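## Task

The connecting door is locked, and the bin of loose parts starts inside the pass box in the wall. Get the bin onto the bench so its entire bottom rests on the bench. Each pass-box door opens only while the other one is completely closed, and both must be completely closed at the end. Release the bin and move the robots away afterwards. Neither robot may tip over or be left leaning, or the task fails.

## Robot and tools

Robots: two identical Hello Robot Stretch 4 units, r1 and r2. Each has an omni-wheel base, a lift riding up a mast, one telescoping arm reaching forward, a wrist with yaw, pitch and roll, and a two-finger gripper. Each is about 1.6 m tall; the base rim lies within 0.23 m of the base origin. Cameras per robot: <r>_head_camera, <r>_head_left_camera, <r>_head_right_camera, <r>_wrist_camera (r = r1 or r2).

Frames: each robot reports in its own base frame, origin on the floor below the base centre, x forward, y left, z up. hand_pose is a point between the open fingertips, in this frame; with all wrist joints at 0 its axes line up with the base frame, and the printed value may be slightly wrong. The odometry frame is the base frame as it was at scene start. Neither robot knows where the other is except through images, lidar_m and wrist_depth_mm.

execute_actions(actions, cameras): actions is a list holding one action, or empty (which only returns state and images). The action is an object keyed by "r1" and/or "r2"; each robot gets its own entry. Inside an entry:
- base: exactly one relative move, measured from where the base last reported itself. translate_m: metres straight ahead, positive forward, -2 to 2. strafe_m: metres sideways, positive left, -2 to 2. rotate_rad: radians in place, positive counter-clockwise seen from above, -3.2 to 3.2.
- joints: absolute targets by name, any subset: lift_m 0 to 1.2 m; arm_m 0 to 0.55 m extension; wrist_yaw_rad -1.134 to 4.276 (0 points ahead, positive turns left, 3.14 tucked back, above 3.4 the arm may block it); wrist_pitch_rad -1.117 to 4.259 (0 level, 1.57 pointing down); wrist_roll_rad -1.117 to 4.259 (0 keeps fingers level, positive turns clockwise viewed from behind); gripper_m -0.038 to 0.141, the fingertip gap in metres (negative squeezes the tips together). Done tolerances: 0.004 for lift, arm and gripper; 0.02 for yaw and roll; 0.05 for pitch.
- pace: "slow", "default", "fast" or "max" (base about 0.1/0.3/0.4/0.6 m/s, 1/2/3/4 rad/s; slower when the lift is above 0.2 m).
- contact_limits: {"arm_m": x}, x from 0 (gentlest) to 0.75 (firmest), 0.5 if omitted; the arm halts when it pushes that hard.
- end_of_arm: "enable_torque", sent on its own, re-powers wrist or gripper motors that shut off.
All motions in one action begin together. A joint target past its range is clipped and reported; any other bad value or unknown key rejects the whole call. Anything left out of an action may still be driving toward an older target. Each action runs at most 15 s. cameras: list of names, or "all"/null/omitted for every camera, [] for none.

wait(seconds): 0 to 10 s, commands nothing, returns state and images. zoom_image(camera, region): region [x0, y0, x1, y1] in pixels of that camera's latest full image, top-left is (0,0), at most 504x504. read_manual(section): only "licences"; moves nothing. finished_scene(scene): ends scene 1 or 2 for good and reports success; the next scene's task arrives with it. If a result reports a stop, later motion, wait and finished_scene calls in the same reply are skipped.

Result lines: base_status and joint_status give each motion's outcome: done (for the base, wheels turned the commanded amount even if slipping), off_target (resting short, possibly still pushing), contact_stop_at_<key> (met resistance; that part may go slack), limit_stop_at_<name> (built-in limit, e.g. own_body for self-collision or tilt above 6 degrees, after which lift, arm and wheels go slack until leaning less), time_out, torque_fault (wrist motor went limp; send enable_torque). on_its_own describes uncommanded behaviour; its "held at" is a target, not a position. joint_positions lists current joints. lidar_m: 12 distances in metres, 30-degree sectors starting straight ahead and going counter-clockwise (4th left, 7th behind, 10th right); "-" is nothing seen or closer than 0.25 m. wrist_depth_mm: 7x7 grid of depths, 100 to 2000 mm, from top left. base_odometry: wheel-based x, y, heading (-3.142 to 3.142, left positive). turned_by_wheels vs turned_by_imu: a gap over about 0.1 rad means slip or collision. base_tilt: forward and right lean in degrees. motor_effort: percent of max, bracketed number is the action's peak; for wheel_0..2 positive turns the base right. The pictures line lists the order of returned images. Calibration lines give K, distortion and T_world_to_cam mapping that robot's base frame into the camera frame.

Handling: to grasp, command gripper_m below the object's width; a firm squeeze shows as a clear gripper effort change. Nothing reports whether an object is held. If fingertips catch on a surface underneath, raise the lift. To unfold the wrist at the start, send lift_m 0.4 with wrist_yaw_rad 0. Tilting the gripper up while rolled can trigger own_body stops.

Avoid: any firm contact between the two robots (pressing fails the run; once bases touch, even millimetres more is too much); tipping, which is likelier when turning or driving with over 1 kg held and arm_m above 0.2, at fast paces, or pushing hard with a raised gripper; two robots sharing one load, since their travel can differ by about 3 cm per metre; pressing the gripper against things hard enough to fault the wrist; dropping, slamming or knocking the bin. Loose objects may occasionally get a small push from outside.

Each tool is called after "Call:" as name([rows], argument=value, ...), one row to a line, values as JSON.

## Session

I'll start by checking the current state of the robots and the scene.

Call:
execute_actions(actions=[])

Scene clock: 0.00 s.
r1.base_odometry: x=+0.000 y=+0.000 heading=+0.000 (m, m, rad; r1's odometry frame)
r1.turned_by_wheels: +0.000 (rad since the last result)
r1.turned_by_imu: +0.000 (rad since the last result)
r1.base_tilt: forward=+0.4 right=-0.4 (deg)
r1.lidar_m: 0.78 0.77 0.85 1.35 2.75 2.13 3.53 1.90 0.93 0.76 0.71 0.84
r1.base_status: not commanded
r1.joint_positions: lift_m=+0.240 arm_m=+0.000 wrist_yaw_rad=+3.105 wrist_pitch_rad=+0.000 wrist_roll_rad=-0.011 gripper_m=+0.057
r1.joint_status: not commanded
r1.motor_effort: lift_m=+18 arm_m=+0 wrist_yaw_rad=+0 wrist_pitch_rad=-8 wrist_roll_rad=+0 gripper_m=-2 wheel_0=+0 wheel_1=+0 wheel_2=+0 (%)
r1.hand_pose: x=-0.1144 y=+0.0980 z=+0.4181 quat_wxyz=(+0.018, +0.000, -0.006, +1.000) (m; r1's base frame)
r1.wrist_depth_mm: 135 136 - - - - - / - 137 - - - - - / 104 136 233 - - - - / 113 136 293 - - - - / 135 - - - - - - / 1756 1708 210 1661 195 1537 1464 / 1118 1060 1042 153 1025 976 1008
r2.base_odometry: x=+0.000 y=+0.000 heading=+0.000 (m, m, rad; r2's odometry frame)
r2.turned_by_wheels: +0.000 (rad since the last result)
r2.turned_by_imu: +0.000 (rad since the last result)
r2.base_tilt: forward=+1.7 right=-0.3 (deg)
r2.lidar_m: 2.42 1.96 3.65 1.42 1.04 0.97 1.03 0.92 0.87 0.89 1.29 3.29
r2.base_status: not commanded
r2.joint_positions: lift_m=+0.259 arm_m=+0.000 wrist_yaw_rad=+3.114 wrist_pitch_rad=+0.015 wrist_roll_rad=-0.012 gripper_m=+0.057
r2.joint_status: not commanded
r2.motor_effort: lift_m=+19 arm_m=-1 wrist_yaw_rad=-1 wrist_pitch_rad=-5 wrist_roll_rad=+0 gripper_m=-3 wheel_0=+0 wheel_1=+0 wheel_2=+0 (%)
r2.hand_pose: x=-0.1149 y=+0.0953 z=+0.4333 quat_wxyz=(+0.014, -0.007, -0.006, +1.000) (m; r2's base frame)
r2.wrist_depth_mm: 134 136 1366 1182 1060 960 878 / - 135 1281 1182 1078 960 891 / 106 135 244 1182 1060 960 878 / 116 135 1281 1182 1060 976 891 / 891 1205 1336 1182 1060 960 878 / 960 1182 195 1182 192 976 891 / 960 1060 1182 141 1042 931 878
pictures: r1_head_camera, r1_head_left_camera, r1_head_right_camera, r1_wrist_camera, r2_head_camera, r2_head_left_camera, r2_head_right_camera, r2_wrist_camera
Images, in order (width x height): r1_head_camera 420x560, r1_head_left_camera 420x672, r1_head_right_camera 420x672, r1_wrist_camera 616x392, r2_head_camera 420x560, r2_head_left_camera 420x672, r2_head_right_camera 420x672, r2_wrist_camera 616x392.

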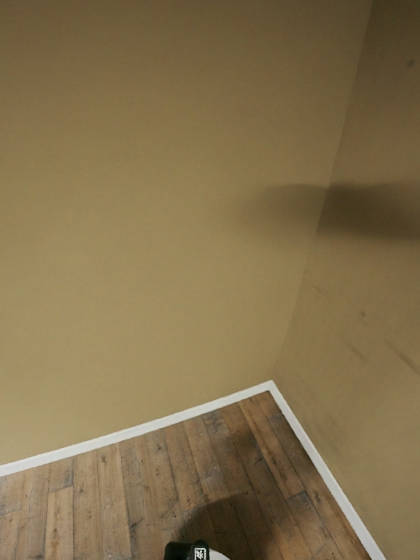

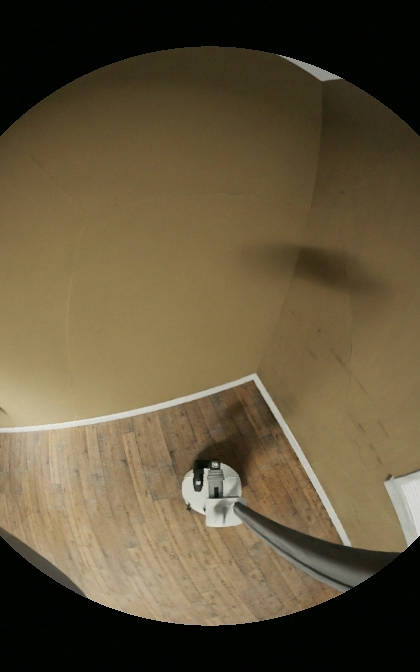

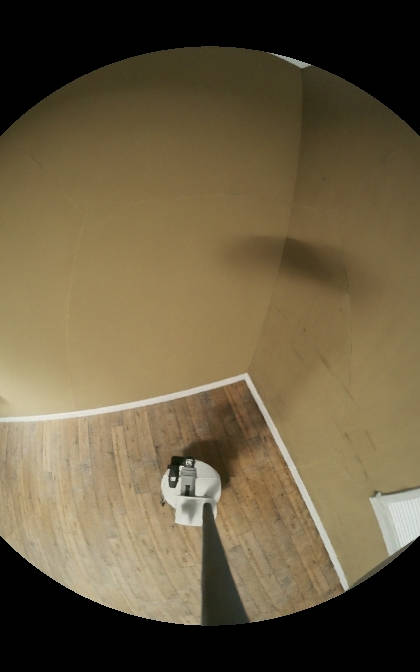

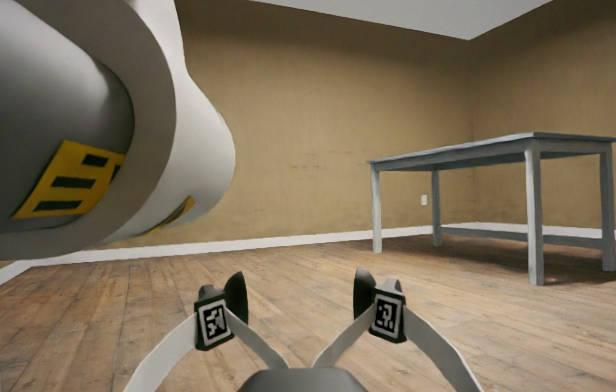

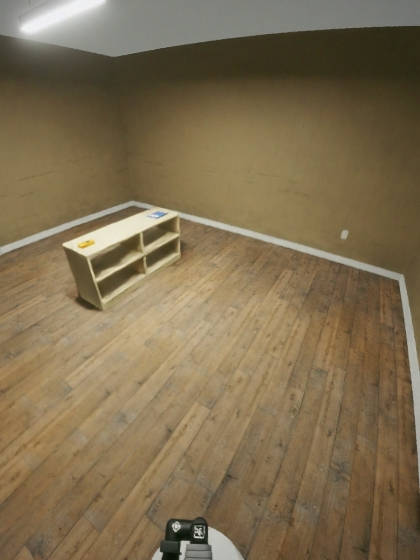

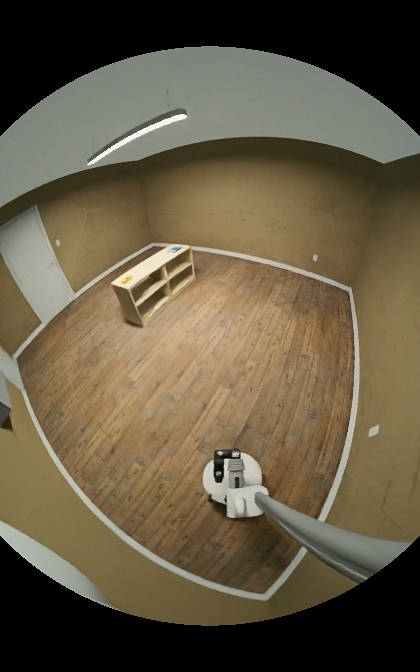

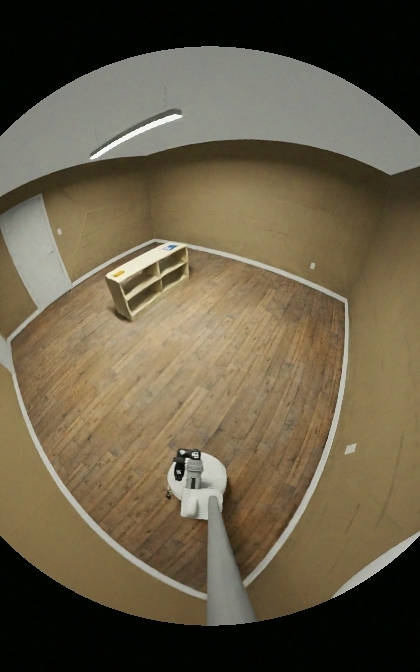

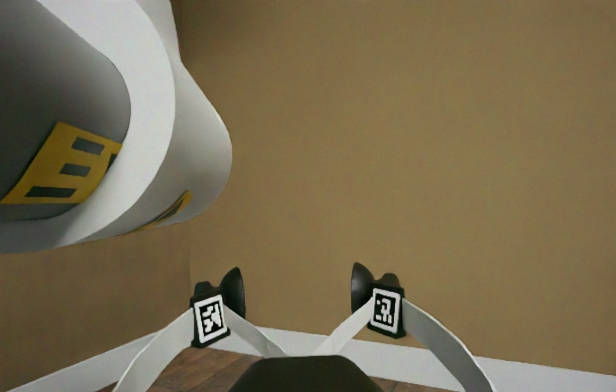

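Both robots face uninformative directions, so I'll rotate them to find the pass box.

Call:
execute_actions([
  {"r1": {"base": {"rotate_rad": 3.0}}, "r2": {"base": {"rotate_rad": 1.4}}},
])

Scene clock: 3.13 s.
r1.base_odometry: x=+0.000 y=+0.000 heading=+3.000 (m, m, rad; r1's odometry frame)
r1.turned_by_wheels: +3.000 (rad since the last result)
r1.turned_by_imu: +3.077 (rad since the last result)
r1.base_tilt: forward=+0.4 right=-0.4 (deg)
r1.lidar_m: 2.69 2.58 1.00 0.79 0.75 0.80 0.81 0.76 0.84 1.18 3.64 2.12
r1.base_status: done
r1.joint_positions: lift_m=+0.240 arm_m=+0.000 wrist_yaw_rad=+3.105 wrist_pitch_rad=+0.000 wrist_roll_rad=-0.011 gripper_m=+0.057
r1.joint_status: not commanded
r1.motor_effort: lift_m=+19(18) arm_m=+0(1) wrist_yaw_rad=+0(0) wrist_pitch_rad=-7(5) wrist_roll_rad=-1(1) gripper_m=-1(3) wheel_0=+0(5) wheel_1=+0(7) wheel_2=-1(9) (%)
r1.hand_pose: x=-0.1144 y=+0.0980 z=+0.4181 quat_wxyz=(+0.018, +0.000, -0.006, +1.000) (m; r1's base frame)
r1.wrist_depth_mm: 135 136 960 1098 1042 820 683 / - 136 976 1098 1042 831 676 / 103 136 232 1118 1042 820 691 / 113 136 293 1098 1060 842 683 / 135 854 960 1078 1078 854 699 / 778 842 209 1078 194 831 699 / 788 831 931 153 1025 788 707
r2.base_odometry: x=+0.000 y=+0.000 heading=+1.399 (m, m, rad; r2's odometry frame)
r2.turned_by_wheels: +1.399 (rad since the last result)
r2.turned_by_imu: +1.418 (rad since the last result)
r2.base_tilt: forward=+1.3 right=-0.5 (deg)
r2.lidar_m: 1.71 1.08 0.99 1.00 0.96 0.87 0.90 1.10 2.18 3.35 1.92 2.27
r2.base_status: done
r2.joint_positions: lift_m=+0.259 arm_m=+0.000 wrist_yaw_rad=+3.114 wrist_pitch_rad=+0.015 wrist_roll_rad=-0.012 gripper_m=+0.057
r2.joint_status: not commanded
r2.motor_effort: lift_m=+19(19) arm_m=-1(1) wrist_yaw_rad=+0(1) wrist_pitch_rad=-7(6) wrist_roll_rad=+0(1) gripper_m=-4(3) wheel_0=-3(11) wheel_1=-2(6) wheel_2=-2(10) (%)
r2.hand_pose: x=-0.1149 y=+0.0953 z=+0.4333 quat_wxyz=(+0.014, -0.007, -0.006, +1.000) (m; r2's base frame)
r2.wrist_depth_mm: 134 136 1078 991 946 878 842 / - 135 1060 1008 946 891 842 / 106 135 243 1008 931 878 831 / 116 135 1042 991 946 878 831 / 1229 1160 1098 1008 917 878 831 / 1255 1160 195 991 192 878 831 / 1205 1098 1060 141 931 866 831
pictures: r1_head_camera, r1_head_left_camera, r1_head_right_camera, r1_wrist_camera, r2_head_camera, r2_head_left_camera, r2_head_right_camera, r2_wrist_camera
camera_calibration (this result's frames):
r1_wrist_camera: T_world_to_cam=[[0.0351343, 0.99896, -0.0290477, -0.0743555], [-0.0112015, -0.0286702, -0.999526, 0.482976], [-0.99932, 0.035443, 0.0101825, 0.101282], [0, 0, 0, 1]] pos_world=[0.109236, 0.0845354, 0.479556]
r2_wrist_camera: T_world_to_cam=[[0.0614524, 0.997129, -0.0442511, -0.0701766], [0.00698822, -0.0447637, -0.998973, 0.499585], [-0.998086, 0.0610801, -0.00971899, 0.108336], [0, 0, 0, 1]] pos_world=[0.10895, 0.0857212, 0.49702]
Images, in order (width x height): r1_head_camera 420x560, r1_head_left_camera 420x672, r1_head_right_camera 420x672, r1_wrist_camera 616x392, r2_head_camera 420x560, r2_head_left_camera 420x672, r2_head_right_camera 420x672, r2_wrist_camera 616x392.

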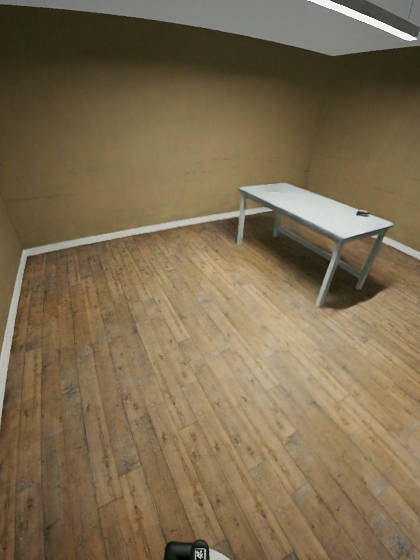

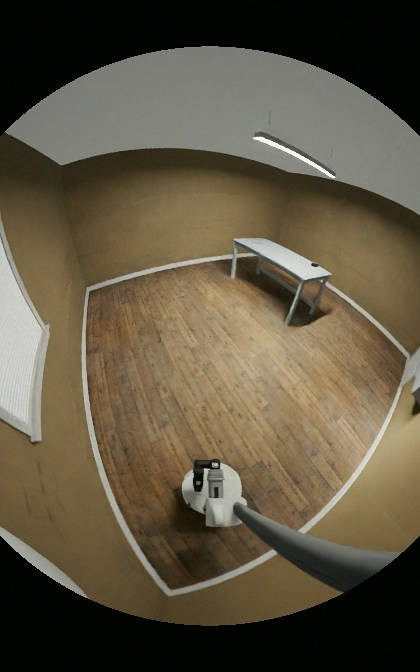

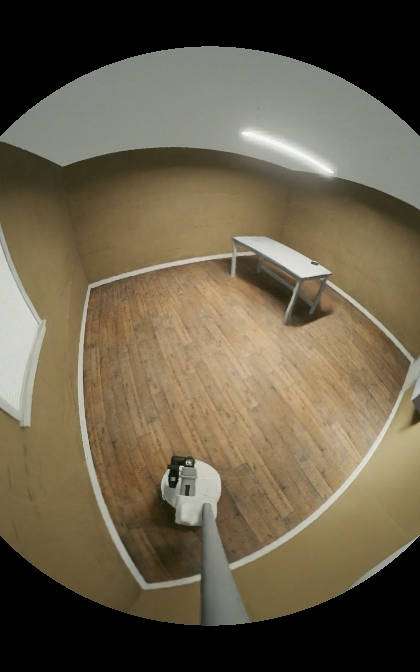

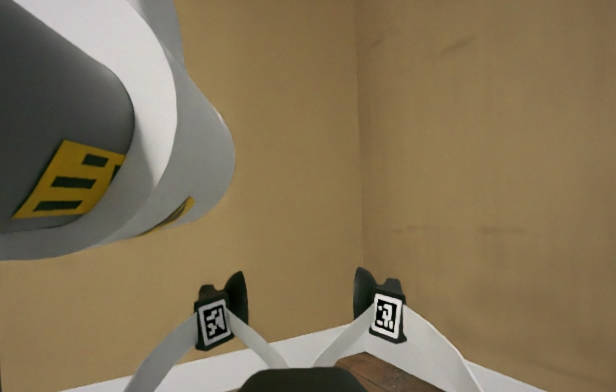

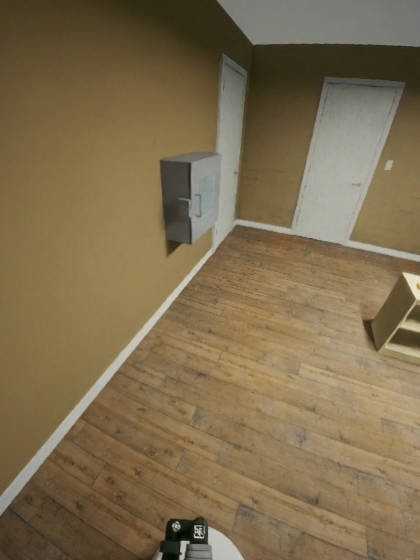

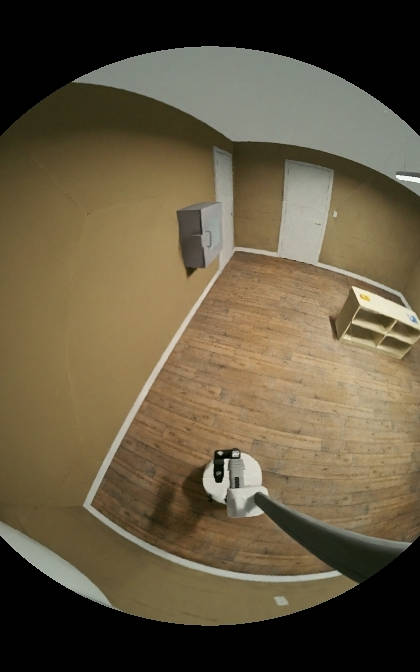

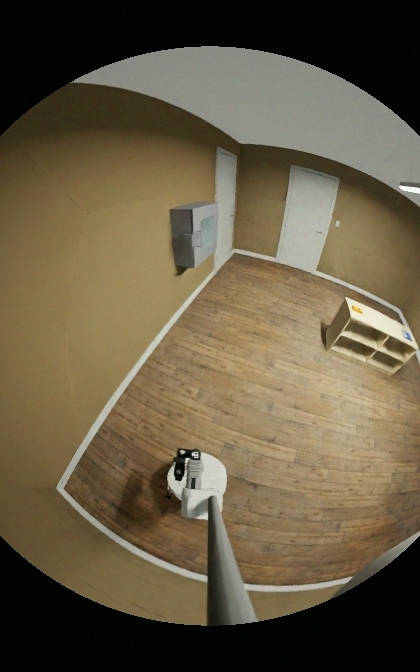

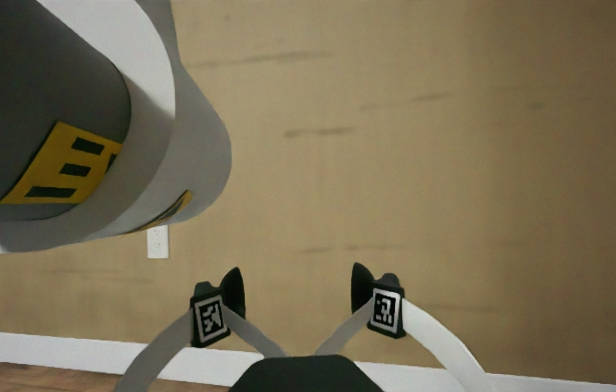

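Call:
zoom_image(camera="r2_head_camera", region=[130, 120, 260, 260])

Call:
zoom_image(camera="r2_head_right_camera", region=[150, 180, 250, 290])

Region (130, 120, 260, 260) of r2_head_camera's 420x560 image, scaled by 3.600, with more detail than that image has; it fills the left 468 columns of this view, and the rest is white.

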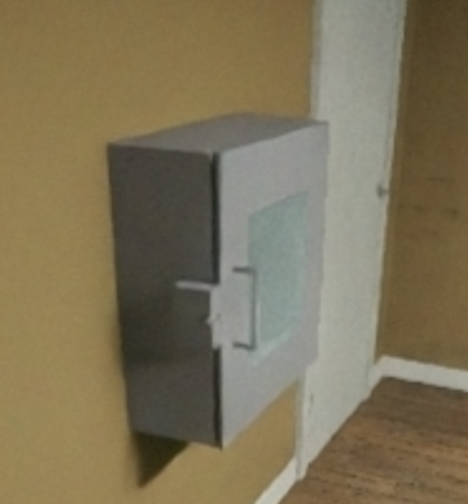

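Region (150, 180, 250, 290) of r2_head_right_camera's 420x672 image, scaled by 4.582, with more detail than that image has; it fills the left 458 columns of this view, and the rest is white.

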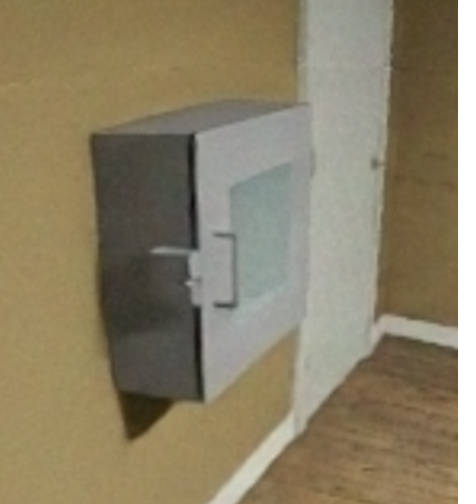

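Call:
execute_actions([
  {"r1": {"base": {"rotate_rad": -1.4}}},
], cameras=["r1_head_camera", "r1_head_left_camera", "r1_head_right_camera"])

Scene clock: 5.83 s.
r1.base_odometry: x=+0.000 y=+0.000 heading=+1.600 (m, m, rad; r1's odometry frame)
r1.turned_by_wheels: -1.400 (rad since the last result)
r1.turned_by_imu: -1.435 (rad since the last result)
r1.base_tilt: forward=+0.4 right=-0.4 (deg)
r1.lidar_m: 1.45 2.53 2.11 3.50 1.72 0.87 0.75 0.73 0.88 0.77 0.76 0.89
r1.base_status: done
r1.joint_positions: lift_m=+0.240 arm_m=+0.000 wrist_yaw_rad=+3.105 wrist_pitch_rad=+0.000 wrist_roll_rad=-0.011 gripper_m=+0.057
r1.joint_status: not commanded
r1.motor_effort: lift_m=+18(19) arm_m=+0(0) wrist_yaw_rad=+0(0) wrist_pitch_rad=-9(9) wrist_roll_rad=-1(1) gripper_m=-2(1) wheel_0=+0(6) wheel_1=+0(5) wheel_2=+0(6) (%)
r1.hand_pose: x=-0.1144 y=+0.0980 z=+0.4181 quat_wxyz=(+0.018, +0.000, -0.006, +1.000) (m; r1's base frame)
r1.wrist_depth_mm: 135 137 904 976 1060 1182 1336 / - 136 891 976 1060 1182 1336 / 104 136 233 976 1078 1205 1308 / 113 136 293 976 1060 1182 1336 / 135 820 891 976 1060 1182 1308 / 768 842 210 976 195 1160 1336 / 778 809 866 153 991 991 1042
r2.base_odometry: x=+0.000 y=+0.000 heading=+1.399 (m, m, rad; r2's odometry frame)
r2.turned_by_wheels: +0.000 (rad since the last result)
r2.turned_by_imu: +0.000 (rad since the last result)
r2.base_tilt: forward=+1.6 right=-0.3 (deg)
r2.lidar_m: 1.70 1.10 0.98 1.00 0.98 0.85 0.87 1.08 2.22 3.34 1.94 2.26
r2.base_status: not commanded
r2.joint_positions: lift_m=+0.259 arm_m=+0.000 wrist_yaw_rad=+3.114 wrist_pitch_rad=+0.015 wrist_roll_rad=-0.012 gripper_m=+0.057
r2.joint_status: not commanded
r2.motor_effort: lift_m=+19(19) arm_m=-1(1) wrist_yaw_rad=+1(0) wrist_pitch_rad=-7(6) wrist_roll_rad=+0(1) gripper_m=-2(4) wheel_0=-3(3) wheel_1=-2(2) wheel_2=-2(2) (%)
r2.hand_pose: x=-0.1149 y=+0.0953 z=+0.4333 quat_wxyz=(+0.014, -0.007, -0.006, +1.000) (m; r2's base frame)
r2.wrist_depth_mm: 134 136 1098 1008 931 878 831 / - 135 1060 1008 946 878 831 / 106 135 244 1008 946 891 831 / 116 135 1042 1008 931 878 831 / 1229 1138 1060 991 931 891 842 / 1281 1160 195 991 192 878 831 / 1229 1078 1060 141 931 866 831
pictures: r1_head_camera, r1_head_left_camera, r1_head_right_camera
Images, in order (width x height): r1_head_camera 420x560, r1_head_left_camera 420x672, r1_head_right_camera 420x672.

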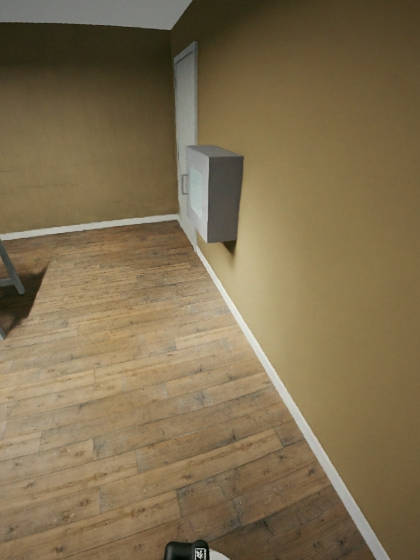

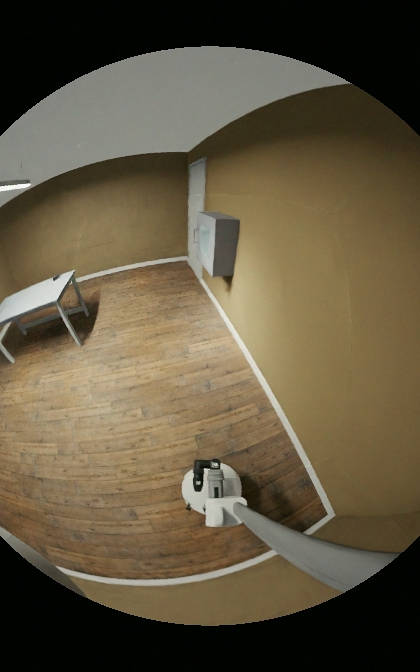

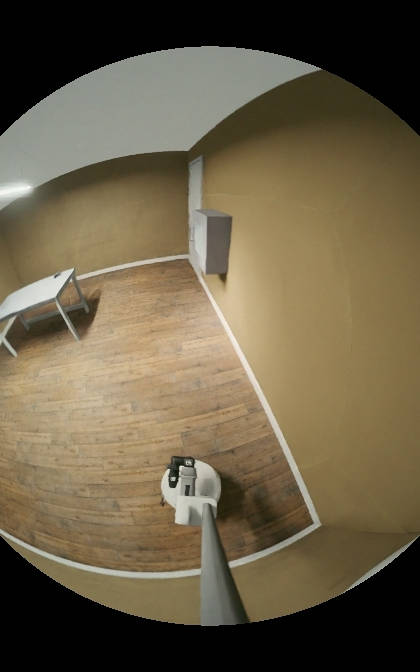

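Call:
zoom_image(camera="r1_head_camera", region=[160, 130, 260, 260])

Region (160, 130, 260, 260) of r1_head_camera's 420x560 image, scaled by 3.877, with more detail than that image has; it fills the left 388 columns of this view, and the rest is white.

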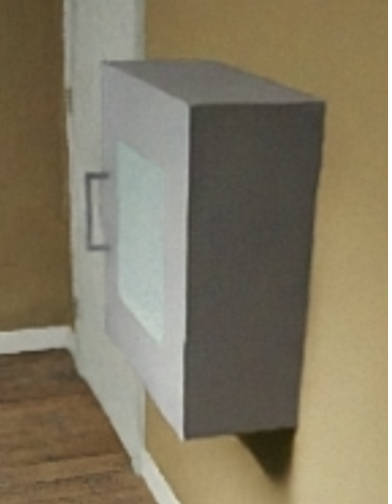

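I can see the pass box from both sides now. The plan is for r1, which is in the bench room, to open its door, fetch the bin and put it on the bench. Meanwhile r2 checks that its own door is fully shut. First I'll turn both robots to face the pass box wall and unfold their wrists.

Call:
execute_actions([
  {"r1": {"base": {"rotate_rad": -1.25}, "joints": {"lift_m": 0.4, "wrist_yaw_rad": 0.0}}, "r2": {"base": {"rotate_rad": 1.225}, "joints": {"lift_m": 0.4, "wrist_yaw_rad": 0.0}}},
], cameras=["r1_head_camera", "r2_head_camera"])

Scene clock: 20.13 s.
r1.base_odometry: x=+0.000 y=+0.000 heading=+0.350 (m, m, rad; r1's odometry frame)
r1.turned_by_wheels: -1.250 (rad since the last result)
r1.turned_by_imu: -1.281 (rad since the last result)
r1.base_tilt: forward=+0.4 right=-0.4 (deg)
r1.lidar_m: 0.76 0.80 1.11 2.10 2.14 2.61 3.27 1.05 0.80 0.73 0.79 0.81
r1.base_status: done
r1.joint_positions: lift_m=+0.400 arm_m=+0.000 wrist_yaw_rad=+0.001 wrist_pitch_rad=+0.000 wrist_roll_rad=-0.011 gripper_m=+0.057
r1.joint_status: all done
r1.motor_effort: lift_m=+21(22) arm_m=-1(0) wrist_yaw_rad=-2(8) wrist_pitch_rad=-9(8) wrist_roll_rad=-1(0) gripper_m=-1(2) wheel_0=+2(8) wheel_1=+2(11) wheel_2=+2(6) (%)
r1.hand_pose: x=+0.4593 y=-0.0873 z=+0.5779 quat_wxyz=(+1.000, -0.006, +0.000, +0.000) (m; r1's base frame)
r1.wrist_depth_mm: 564 559 569 569 574 580 580 / 559 564 569 574 574 569 580 / 564 564 564 574 569 574 580 / 559 569 574 569 574 574 580 / 559 564 569 569 574 580 580 / 559 569 211 580 194 569 574 / 564 564 564 153 574 585 580
r2.base_odometry: x=+0.000 y=+0.000 heading=+2.624 (m, m, rad; r2's odometry frame)
r2.turned_by_wheels: +1.224 (rad since the last result)
r2.turned_by_imu: +1.241 (rad since the last result)
r2.base_tilt: forward=+1.5 right=-0.2 (deg)
r2.lidar_m: 0.96 1.05 0.92 0.88 0.90 1.31 3.34 2.43 1.95 3.58 1.38 1.05
r2.base_status: done
r2.joint_positions: lift_m=+0.400 arm_m=+0.000 wrist_yaw_rad=+0.000 wrist_pitch_rad=+0.015 wrist_roll_rad=-0.012 gripper_m=+0.057
r2.joint_status: all done
r2.motor_effort: lift_m=+21(23) arm_m=-1(1) wrist_yaw_rad=+1(4) wrist_pitch_rad=-6(6) wrist_roll_rad=+0(1) gripper_m=-3(4) wheel_0=-3(9) wheel_1=-2(9) wheel_2=-2(11) (%)
r2.hand_pose: x=+0.4595 y=-0.0873 z=+0.5738 quat_wxyz=(+1.000, -0.006, +0.007, +0.000) (m; r2's base frame)
r2.wrist_depth_mm: 759 768 768 768 778 788 788 / 759 759 768 778 778 778 788 / 759 768 768 768 778 778 788 / 759 759 768 768 778 778 788 / 759 768 768 759 778 778 788 / 759 759 195 778 192 778 788 / 759 759 759 141 778 778 788
pictures: r1_head_camera, r2_head_camera
Images, in order (width x height): r1_head_camera 420x560, r2_head_camera 420x560.

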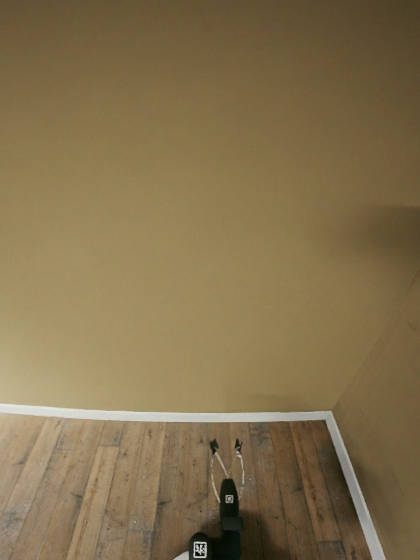

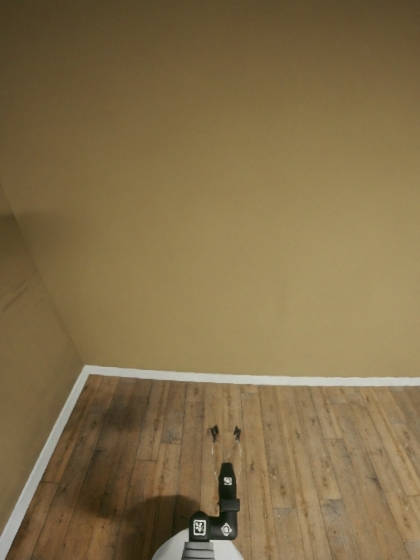

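Call:
execute_actions([
  {"r1": {"base": {"strafe_m": 2.0}, "pace": "max"}, "r2": {"base": {"strafe_m": -1.75}, "joints": {"lift_m": 0.85}, "pace": "max"}},
], cameras=["r1_head_camera", "r2_head_camera", "r1_head_left_camera", "r2_head_right_camera"])

Scene clock: 26.83 s.
r1.base_odometry: x=-0.686 y=+1.879 heading=+0.350 (m, m, rad; r1's odometry frame)
r1.turned_by_wheels: +0.000 (rad since the last result)
r1.turned_by_imu: -0.009 (rad since the last result)
r1.base_tilt: forward=+0.4 right=-0.4 (deg)
r1.lidar_m: 0.49 0.52 1.08 1.93 2.00 1.18 1.11 3.67 2.89 2.78 1.10 0.53
r1.base_status: done
r1.joint_positions: lift_m=+0.400 arm_m=+0.000 wrist_yaw_rad=+0.000 wrist_pitch_rad=+0.000 wrist_roll_rad=-0.011 gripper_m=+0.057
r1.joint_status: not commanded
r1.motor_effort: lift_m=+20(21) arm_m=-1(0) wrist_yaw_rad=-1(2) wrist_pitch_rad=-6(7) wrist_roll_rad=-1(1) gripper_m=-2(2) wheel_0=+1(12) wheel_1=+0(17) wheel_2=+1(1) (%)
r1.hand_pose: x=+0.4592 y=-0.0873 z=+0.5780 quat_wxyz=(+1.000, -0.006, +0.000, +0.000) (m; r1's base frame)
r1.wrist_depth_mm: 301 304 307 309 312 314 559 / 303 304 307 309 310 314 569 / 347 366 392 410 433 559 559 / 544 544 554 544 559 554 554 / 539 539 539 554 554 559 564 / 539 539 210 544 194 559 559 / 544 539 549 153 549 569 569
r2.base_odometry: x=+0.866 y=+1.521 heading=+2.624 (m, m, rad; r2's odometry frame)
r2.turned_by_wheels: +0.000 (rad since the last result)
r2.turned_by_imu: +0.007 (rad since the last result)
r2.base_tilt: forward=+1.6 right=-0.4 (deg)
r2.lidar_m: 0.67 1.01 1.41 2.61 2.74 3.45 0.94 0.99 2.19 2.09 1.34 0.74
r2.base_status: done
r2.joint_positions: lift_m=+0.850 arm_m=+0.000 wrist_yaw_rad=+0.000 wrist_pitch_rad=+0.014 wrist_roll_rad=-0.012 gripper_m=+0.057
r2.joint_status: all done
r2.motor_effort: lift_m=+19(23) arm_m=-1(1) wrist_yaw_rad=-1(1) wrist_pitch_rad=-6(6) wrist_roll_rad=+1(0) gripper_m=-3(3) wheel_0=+2(16) wheel_1=+0(13) wheel_2=+0(1) (%)
r2.hand_pose: x=+0.4595 y=-0.0874 z=+1.0240 quat_wxyz=(+1.000, -0.006, +0.007, +0.000) (m; r2's base frame)
r2.wrist_depth_mm: 732 732 496 496 504 500 500 / 723 492 496 492 496 500 500 / 732 488 496 1060 1025 496 500 / 732 488 492 - 1078 517 496 / 732 492 492 - 1078 521 500 / 732 488 195 1078 192 525 500 / 723 488 492 141 741 500 500
pictures: r1_head_camera, r1_head_left_camera, r2_head_camera, r2_head_right_camera
Images, in order (width x height): r1_head_camera 420x560, r1_head_left_camera 420x672, r2_head_camera 420x560, r2_head_right_camera 420x672.

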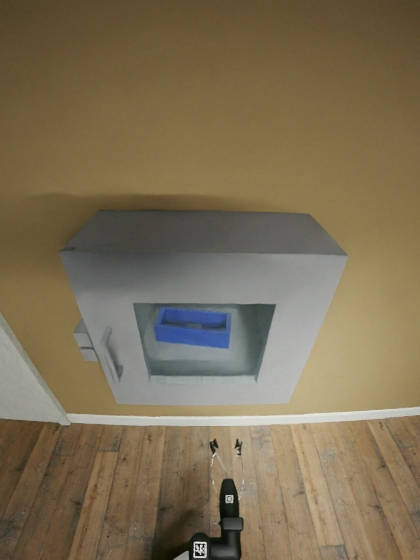

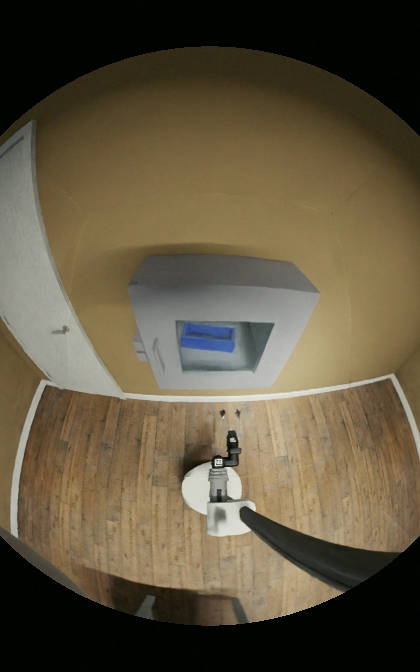

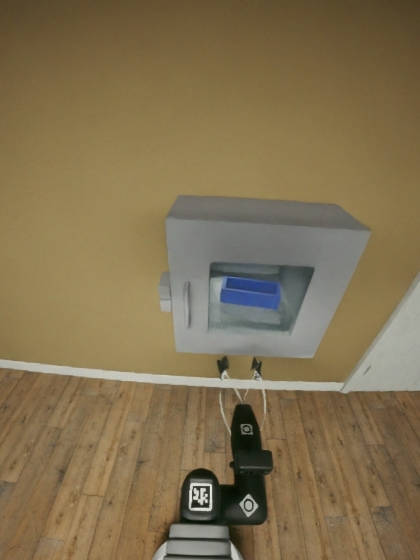

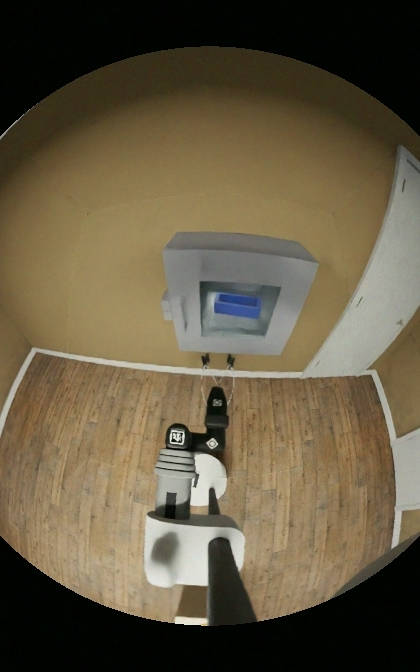

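r1 is now in front of the pass box, and the blue bin shows through the window. I'll zoom in on the handle and lock on both sides before acting.

Call:
zoom_image(camera="r1_head_camera", region=[50, 280, 290, 420])

Call:
zoom_image(camera="r2_head_camera", region=[140, 240, 340, 380])

Region (50, 280, 290, 420) of r1_head_camera's 420x560 image, scaled by 2.100, with more detail than that image has; it fills the top 294 rows of this view, and the rest is white.

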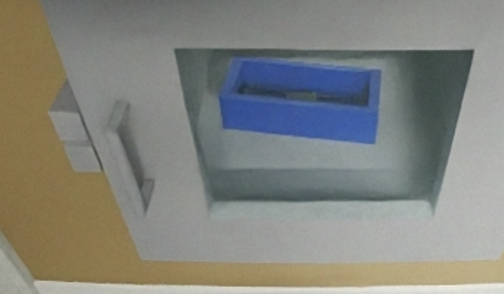

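Region (140, 240, 340, 380) of r2_head_camera's 420x560 image, scaled by 2.520, with more detail than that image has; it fills the top 353 rows of this view, and the rest is white.

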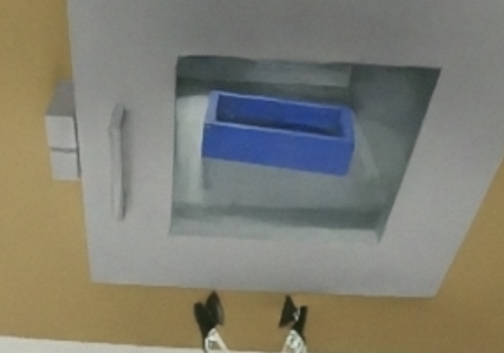

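Call:
execute_actions([
  {"r1": {"base": {"strafe_m": 0.31}, "joints": {"lift_m": 0.7}}},
], cameras=["r1_wrist_camera"])

Scene clock: 36.27 s.
r1.base_odometry: x=-0.793 y=+2.170 heading=+0.350 (m, m, rad; r1's odometry frame)
r1.turned_by_wheels: +0.000 (rad since the last result)
r1.turned_by_imu: -0.001 (rad since the last result)
r1.base_tilt: forward=+0.4 right=-0.4 (deg)
r1.lidar_m: 0.46 0.77 0.98 1.62 1.67 2.30 1.09 1.20 3.20 3.04 0.73 0.52
r1.base_status: done
r1.joint_positions: lift_m=+0.700 arm_m=+0.000 wrist_yaw_rad=+0.000 wrist_pitch_rad=+0.000 wrist_roll_rad=-0.011 gripper_m=+0.057
r1.joint_status: all done
r1.motor_effort: lift_m=+22(23) arm_m=+0(0) wrist_yaw_rad=-1(1) wrist_pitch_rad=-10(8) wrist_roll_rad=-1(1) gripper_m=-1(2) wheel_0=-1(10) wheel_1=-2(8) wheel_2=+1(2) (%)
r1.hand_pose: x=+0.4592 y=-0.0873 z=+0.8779 quat_wxyz=(+1.000, -0.006, +0.000, +0.000) (m; r1's base frame)
r1.wrist_depth_mm: 535 530 301 301 723 741 654 / 530 530 301 304 891 891 668 / 530 530 301 304 - 891 676 / 530 539 303 304 - 904 683 / 530 539 304 304 647 627 699 / 530 535 210 304 195 521 332 / 530 535 303 153 307 310 310
r2.base_odometry: x=+0.866 y=+1.521 heading=+2.624 (m, m, rad; r2's odometry frame)
r2.turned_by_wheels: +0.000 (rad since the last result)
r2.turned_by_imu: +0.001 (rad since the last result)
r2.base_tilt: forward=+1.6 right=-0.5 (deg)
r2.lidar_m: 0.68 1.00 1.40 2.62 2.74 3.43 0.93 0.97 2.20 2.13 1.33 0.73
r2.base_status: not commanded
r2.joint_positions: lift_m=+0.850 arm_m=+0.000 wrist_yaw_rad=+0.000 wrist_pitch_rad=+0.014 wrist_roll_rad=-0.012 gripper_m=+0.057
r2.joint_status: not commanded
r2.motor_effort: lift_m=+19(19) arm_m=-1(1) wrist_yaw_rad=+1(0) wrist_pitch_rad=-6(6) wrist_roll_rad=+1(1) gripper_m=-4(4) wheel_0=+2(2) wheel_1=+0(0) wheel_2=+0(0) (%)
r2.hand_pose: x=+0.4595 y=-0.0874 z=+1.0240 quat_wxyz=(+1.000, -0.006, +0.007, +0.000) (m; r2's base frame)
r2.wrist_depth_mm: 723 732 492 496 500 504 500 / 723 492 492 496 500 504 500 / 732 488 492 1078 1025 500 500 / 732 492 492 - 1098 517 504 / 732 488 492 - 1078 521 500 / 732 492 195 1078 191 525 500 / 723 484 492 141 750 500 496
pictures: r1_wrist_camera
camera_calibration (this result's frames):
r1_wrist_camera: T_world_to_cam=[[0.00188299, -0.999576, -0.0290465, -0.0553258], [0.0101239, 0.0290641, -0.999526, 0.938854], [0.999947, 0.00158803, 0.0101743, -0.244701], [0, 0, 0, 1]] pos_world=[0.235287, -0.0822007, 0.939292]
Images, in order (width x height): r1_wrist_camera 616x392.

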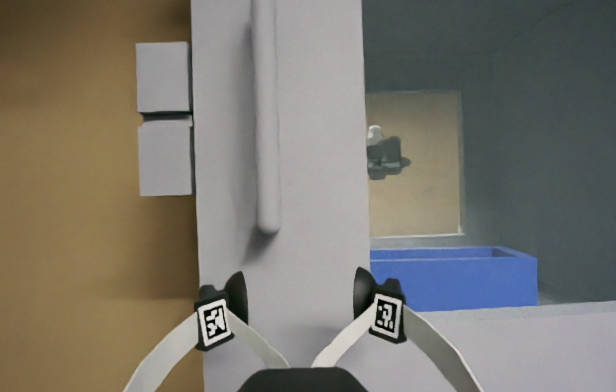

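The handle bar sits about 2.5 cm left of the gripper's centre. I'll correct for that while raising the lift and opening the gripper wider.

Call:
execute_actions([
  {"r1": {"base": {"strafe_m": 0.025}, "joints": {"lift_m": 0.865, "gripper_m": 0.09}}},
], cameras=["r1_wrist_camera", "r1_head_camera"])

Scene clock: 38.63 s.
r1.base_odometry: x=-0.801 y=+2.193 heading=+0.350 (m, m, rad; r1's odometry frame)
r1.turned_by_wheels: +0.000 (rad since the last result)
r1.turned_by_imu: +0.000 (rad since the last result)
r1.base_tilt: forward=+0.5 right=-0.4 (deg)
r1.lidar_m: 0.47 0.77 1.00 1.61 1.67 2.23 1.13 1.21 3.21 3.13 0.75 0.53
r1.base_status: done
r1.joint_positions: lift_m=+0.865 arm_m=+0.000 wrist_yaw_rad=+0.000 wrist_pitch_rad=+0.000 wrist_roll_rad=-0.011 gripper_m=+0.090
r1.joint_status: all done
r1.motor_effort: lift_m=+22(23) arm_m=-1(1) wrist_yaw_rad=-1(1) wrist_pitch_rad=-8(5) wrist_roll_rad=-1(1) gripper_m=-1(0) wheel_0=+1(10) wheel_1=-2(8) wheel_2=+0(1) (%)
r1.hand_pose: x=+0.4592 y=-0.0873 z=+1.0429 quat_wxyz=(+1.000, -0.006, +0.000, +0.000) (m; r1's base frame)
r1.wrist_depth_mm: 535 535 535 304 304 307 310 / 535 530 535 304 307 309 312 / 535 535 535 303 307 878 707 / 535 539 539 303 306 891 715 / 530 535 303 303 306 891 723 / 535 530 300 303 200 904 723 / 530 535 300 154 306 539 699
r2.base_odometry: x=+0.866 y=+1.521 heading=+2.624 (m, m, rad; r2's odometry frame)
r2.turned_by_wheels: +0.000 (rad since the last result)
r2.turned_by_imu: +0.000 (rad since the last result)
r2.base_tilt: forward=+1.5 right=-0.4 (deg)
r2.lidar_m: 0.67 1.02 1.42 2.63 2.73 3.45 0.93 0.99 2.18 2.10 1.34 0.73
r2.base_status: not commanded
r2.joint_positions: lift_m=+0.850 arm_m=+0.000 wrist_yaw_rad=+0.000 wrist_pitch_rad=+0.014 wrist_roll_rad=-0.012 gripper_m=+0.057
r2.joint_status: not commanded
r2.motor_effort: lift_m=+19(19) arm_m=-1(1) wrist_yaw_rad=+0(1) wrist_pitch_rad=-6(6) wrist_roll_rad=+0(0) gripper_m=-4(4) wheel_0=+2(2) wheel_1=+0(0) wheel_2=+0(0) (%)
r2.hand_pose: x=+0.4595 y=-0.0874 z=+1.0240 quat_wxyz=(+1.000, -0.006, +0.007, +0.000) (m; r2's base frame)
r2.wrist_depth_mm: 732 732 492 492 496 500 500 / 732 496 492 492 492 496 500 / 723 492 492 1078 1042 500 504 / 732 492 496 - 1078 521 500 / 732 488 492 - 1078 521 500 / 723 492 195 1060 192 530 500 / 723 488 492 141 750 500 496
pictures: r1_head_camera, r1_wrist_camera
camera_calibration (this result's frames):
r1_wrist_camera: T_world_to_cam=[[0.00188311, -0.999576, -0.0290464, -0.0505337], [0.0101239, 0.0290641, -0.999526, 1.10376], [0.999947, 0.00158815, 0.0101744, -0.24638], [0, 0, 0, 1]] pos_world=[0.235287, -0.0822007, 1.10428]
Images, in order (width x height): r1_head_camera 420x560, r1_wrist_camera 616x392.

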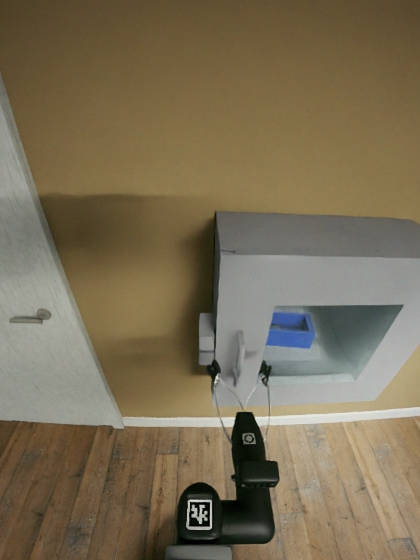

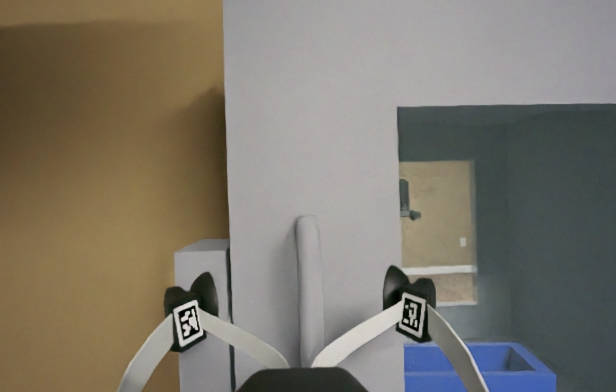

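Call:
execute_actions([
  {"r1": {"joints": {"lift_m": 0.835, "arm_m": 0.045}, "contact_limits": {"arm_m": 0.2}}},
], cameras=["r1_wrist_camera"])

Scene clock: 40.07 s.
r1.base_odometry: x=-0.801 y=+2.193 heading=+0.350 (m, m, rad; r1's odometry frame)
r1.turned_by_wheels: +0.000 (rad since the last result)
r1.turned_by_imu: +0.000 (rad since the last result)
r1.base_tilt: forward=+0.5 right=-0.5 (deg)
r1.lidar_m: 0.46 0.78 0.99 1.58 1.66 2.25 1.11 1.19 3.24 3.09 0.76 0.53
r1.base_status: not commanded
r1.joint_positions: lift_m=+0.835 arm_m=+0.044 wrist_yaw_rad=+0.000 wrist_pitch_rad=+0.000 wrist_roll_rad=-0.011 gripper_m=+0.090
r1.joint_status: all done
r1.motor_effort: lift_m=+16(21) arm_m=+6(4) wrist_yaw_rad=-1(1) wrist_pitch_rad=-8(9) wrist_roll_rad=-1(1) gripper_m=+0(1) wheel_0=+1(1) wheel_1=-2(2) wheel_2=+0(0) (%)
r1.contact_limits: arm_m 0.2
r1.hand_pose: x=+0.5035 y=-0.0874 z=+1.0133 quat_wxyz=(+1.000, -0.006, +0.000, +0.000) (m; r1's base frame)
r1.wrist_depth_mm: 488 492 257 258 262 265 265 / 492 492 258 259 263 647 654 / 484 496 257 258 262 854 715 / 492 492 258 258 263 842 707 / 488 496 258 260 263 854 715 / 488 492 258 260 200 854 732 / 488 496 258 154 262 492 525
r2.base_odometry: x=+0.866 y=+1.521 heading=+2.624 (m, m, rad; r2's odometry frame)
r2.turned_by_wheels: +0.000 (rad since the last result)
r2.turned_by_imu: +0.000 (rad since the last result)
r2.base_tilt: forward=+1.5 right=-0.3 (deg)
r2.lidar_m: 0.66 1.01 1.41 2.61 2.75 3.45 0.95 0.98 2.18 2.11 1.31 0.74
r2.base_status: not commanded
r2.joint_positions: lift_m=+0.850 arm_m=+0.000 wrist_yaw_rad=+0.000 wrist_pitch_rad=+0.014 wrist_roll_rad=-0.012 gripper_m=+0.057
r2.joint_status: not commanded
r2.motor_effort: lift_m=+19(19) arm_m=-1(1) wrist_yaw_rad=+0(0) wrist_pitch_rad=-5(6) wrist_roll_rad=+1(1) gripper_m=-3(3) wheel_0=+2(2) wheel_1=+0(0) wheel_2=+0(0) (%)
r2.hand_pose: x=+0.4595 y=-0.0874 z=+1.0240 quat_wxyz=(+1.000, -0.006, +0.007, +0.000) (m; r2's base frame)
r2.wrist_depth_mm: 723 732 496 496 496 500 504 / 723 496 492 496 496 500 500 / 732 488 492 1060 1042 500 500 / 732 492 492 - 1078 508 500 / 732 488 492 - 1078 521 500 / 723 492 195 1060 192 525 504 / 723 488 492 141 750 496 500
pictures: r1_wrist_camera
camera_calibration (this result's frames):
r1_wrist_camera: T_world_to_cam=[[0.00168856, -0.999577, -0.0290464, -0.0514333], [0.0101297, 0.029062, -0.999526, 1.07378], [0.999947, 0.00139353, 0.0101745, -0.290312], [0, 0, 0, 1]] pos_world=[0.279506, -0.0822133, 1.07473]
Images, in order (width x height): r1_wrist_camera 616x392.

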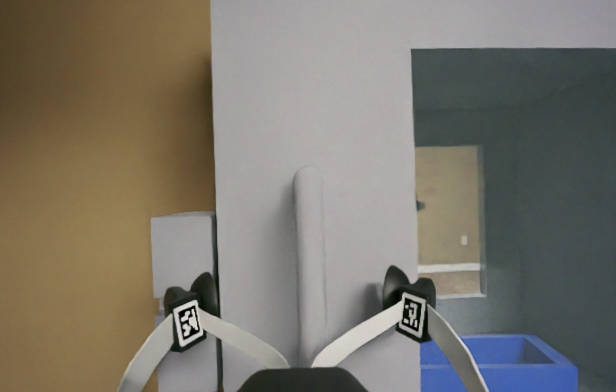

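Call:
execute_actions([
  {"r1": {"joints": {"gripper_m": -0.02}}},
], cameras=["r1_wrist_camera"])

Scene clock: 42.07 s.
r1.base_odometry: x=-0.801 y=+2.193 heading=+0.350 (m, m, rad; r1's odometry frame)
r1.turned_by_wheels: +0.000 (rad since the last result)
r1.turned_by_imu: +0.000 (rad since the last result)
r1.base_tilt: forward=+0.4 right=-0.4 (deg)
r1.lidar_m: 0.48 0.78 0.99 1.60 1.68 2.25 1.11 1.18 3.25 3.12 0.78 0.52
r1.base_status: not commanded
r1.joint_positions: lift_m=+0.835 arm_m=+0.044 wrist_yaw_rad=-0.006 wrist_pitch_rad=+0.000 wrist_roll_rad=-0.011 gripper_m=-0.020
r1.joint_status: all done
r1.on_its_own: wrist_yaw_rad is at rest, and its effort (+18) is outside its rest range (-13 to +13)
r1.motor_effort: lift_m=+16(16) arm_m=+4(5) wrist_yaw_rad=+18(19) wrist_pitch_rad=-8(6) wrist_roll_rad=-2(1) gripper_m=-13(12) wheel_0=-2(3) wheel_1=-2(2) wheel_2=+0(0) (%)
r1.hand_pose: x=+0.5031 y=-0.0893 z=+1.0133 quat_wxyz=(+1.000, -0.006, +0.000, -0.003) (m; r1's base frame)
r1.wrist_depth_mm: 488 488 248 251 255 259 262 / 488 492 249 251 255 647 634 / 480 492 248 250 255 854 691 / 488 488 249 250 255 854 707 / 488 488 250 250 254 854 707 / 488 496 247 197 186 854 707 / 488 488 247 193 254 488 569
r2.base_odometry: x=+0.866 y=+1.521 heading=+2.624 (m, m, rad; r2's odometry frame)
r2.turned_by_wheels: +0.000 (rad since the last result)
r2.turned_by_imu: +0.000 (rad since the last result)
r2.base_tilt: forward=+1.5 right=-0.4 (deg)
r2.lidar_m: 0.66 1.00 1.39 2.62 2.75 3.45 0.91 1.00 2.18 2.12 1.32 0.73
r2.base_status: not commanded
r2.joint_positions: lift_m=+0.850 arm_m=+0.000 wrist_yaw_rad=+0.000 wrist_pitch_rad=+0.014 wrist_roll_rad=-0.012 gripper_m=+0.057
r2.joint_status: not commanded
r2.motor_effort: lift_m=+19(19) arm_m=+0(1) wrist_yaw_rad=+0(1) wrist_pitch_rad=-6(6) wrist_roll_rad=+1(0) gripper_m=-3(4) wheel_0=+2(2) wheel_1=+0(0) wheel_2=+0(0) (%)
r2.hand_pose: x=+0.4595 y=-0.0874 z=+1.0240 quat_wxyz=(+1.000, -0.006, +0.007, +0.000) (m; r2's base frame)
r2.wrist_depth_mm: 732 732 492 496 500 500 500 / 732 492 492 500 496 496 500 / 723 492 492 1098 1025 500 504 / 723 488 492 - 1098 512 500 / 732 488 492 - 1098 521 500 / 723 488 195 1078 192 530 496 / 723 488 492 141 750 496 500
pictures: r1_wrist_camera
camera_calibration (this result's frames):
r1_wrist_camera: T_world_to_cam=[[-0.00484476, -0.999566, -0.0290468, -0.0500273], [0.0103193, 0.0289956, -0.999526, 1.07374], [0.999935, -0.00514221, 0.0101743, -0.290559], [0, 0, 0, 1]] pos_world=[0.279217, -0.0826335, 1.07473]
Images, in order (width x height): r1_wrist_camera 616x392.

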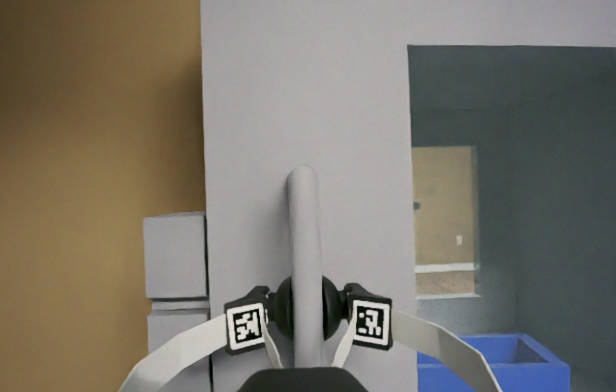

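The gripper has the handle, and the door already gave way slightly toward it, so r1's side seems unlocked. I'll pull gently and watch the wrist effort.

Call:
execute_actions([
  {"r1": {"base": {"translate_m": -0.09}}},
], cameras=["r1_head_camera"])

Scene clock: 54.10 s.
r1.base_odometry: x=-0.886 y=+2.162 heading=+0.348 (m, m, rad; r1's odometry frame)
r1.turned_by_wheels: -0.002 (rad since the last result)
r1.turned_by_imu: -0.002 (rad since the last result)
r1.base_tilt: forward=+0.4 right=-0.4 (deg)
r1.lidar_m: 0.45 0.86 1.15 1.59 1.65 2.26 1.02 1.07 3.24 3.11 0.87 0.51
r1.base_status: done
r1.joint_positions: lift_m=+0.835 arm_m=+0.045 wrist_yaw_rad=-0.023 wrist_pitch_rad=+0.001 wrist_roll_rad=-0.011 gripper_m=-0.020
r1.joint_status: not commanded
r1.on_its_own: wrist_yaw_rad is at rest, and its effort (+65) is outside its rest range (-13 to +13)
r1.motor_effort: lift_m=+16(16) arm_m=+3(4) wrist_yaw_rad=+65(65) wrist_pitch_rad=-8(10) wrist_roll_rad=-1(1) gripper_m=-16(16) wheel_0=-19(22) wheel_1=-4(7) wheel_2=-7(7) (%)
r1.hand_pose: x=+0.5019 y=-0.0939 z=+1.0132 quat_wxyz=(+1.000, -0.006, +0.001, -0.011) (m; r1's base frame)
r1.wrist_depth_mm: 564 574 234 244 263 282 298 / 559 580 233 245 260 647 615 / 564 569 233 244 262 891 661 / 564 574 231 238 260 931 676 / 564 569 236 238 262 931 668 / 559 574 233 190 187 831 683 / 569 574 170 188 257 585 647
r2.base_odometry: x=+0.866 y=+1.521 heading=+2.624 (m, m, rad; r2's odometry frame)
r2.turned_by_wheels: +0.000 (rad since the last result)
r2.turned_by_imu: +0.000 (rad since the last result)
r2.base_tilt: forward=+1.7 right=-0.3 (deg)
r2.lidar_m: 0.65 1.01 1.40 2.58 2.74 3.43 0.92 1.01 2.19 2.11 1.34 0.73
r2.base_status: not commanded
r2.joint_positions: lift_m=+0.850 arm_m=+0.000 wrist_yaw_rad=+0.000 wrist_pitch_rad=+0.014 wrist_roll_rad=-0.012 gripper_m=+0.057
r2.joint_status: not commanded
r2.motor_effort: lift_m=+19(19) arm_m=-1(1) wrist_yaw_rad=+1(1) wrist_pitch_rad=-7(6) wrist_roll_rad=+0(0) gripper_m=-4(3) wheel_0=+2(2) wheel_1=+0(0) wheel_2=+0(0) (%)
r2.hand_pose: x=+0.4595 y=-0.0874 z=+1.0240 quat_wxyz=(+1.000, -0.006, +0.007, +0.000) (m; r2's base frame)
r2.wrist_depth_mm: 741 732 492 496 500 500 500 / 723 492 492 492 496 496 500 / 723 492 492 1118 1025 500 500 / 723 492 492 - 1182 512 500 / 723 492 492 - 1182 525 500 / 723 492 195 1098 191 525 496 / 723 488 492 141 750 500 500
pictures: r1_head_camera
Images, in order (width x height): r1_head_camera 420x560.

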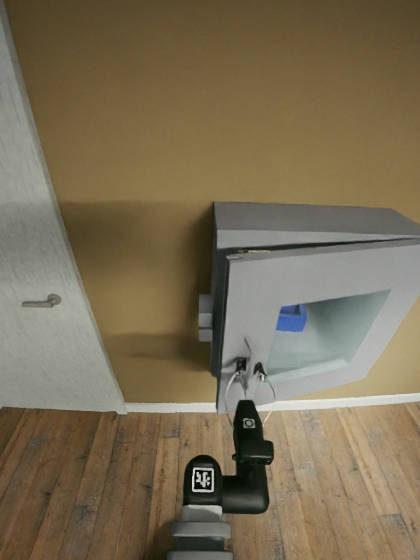

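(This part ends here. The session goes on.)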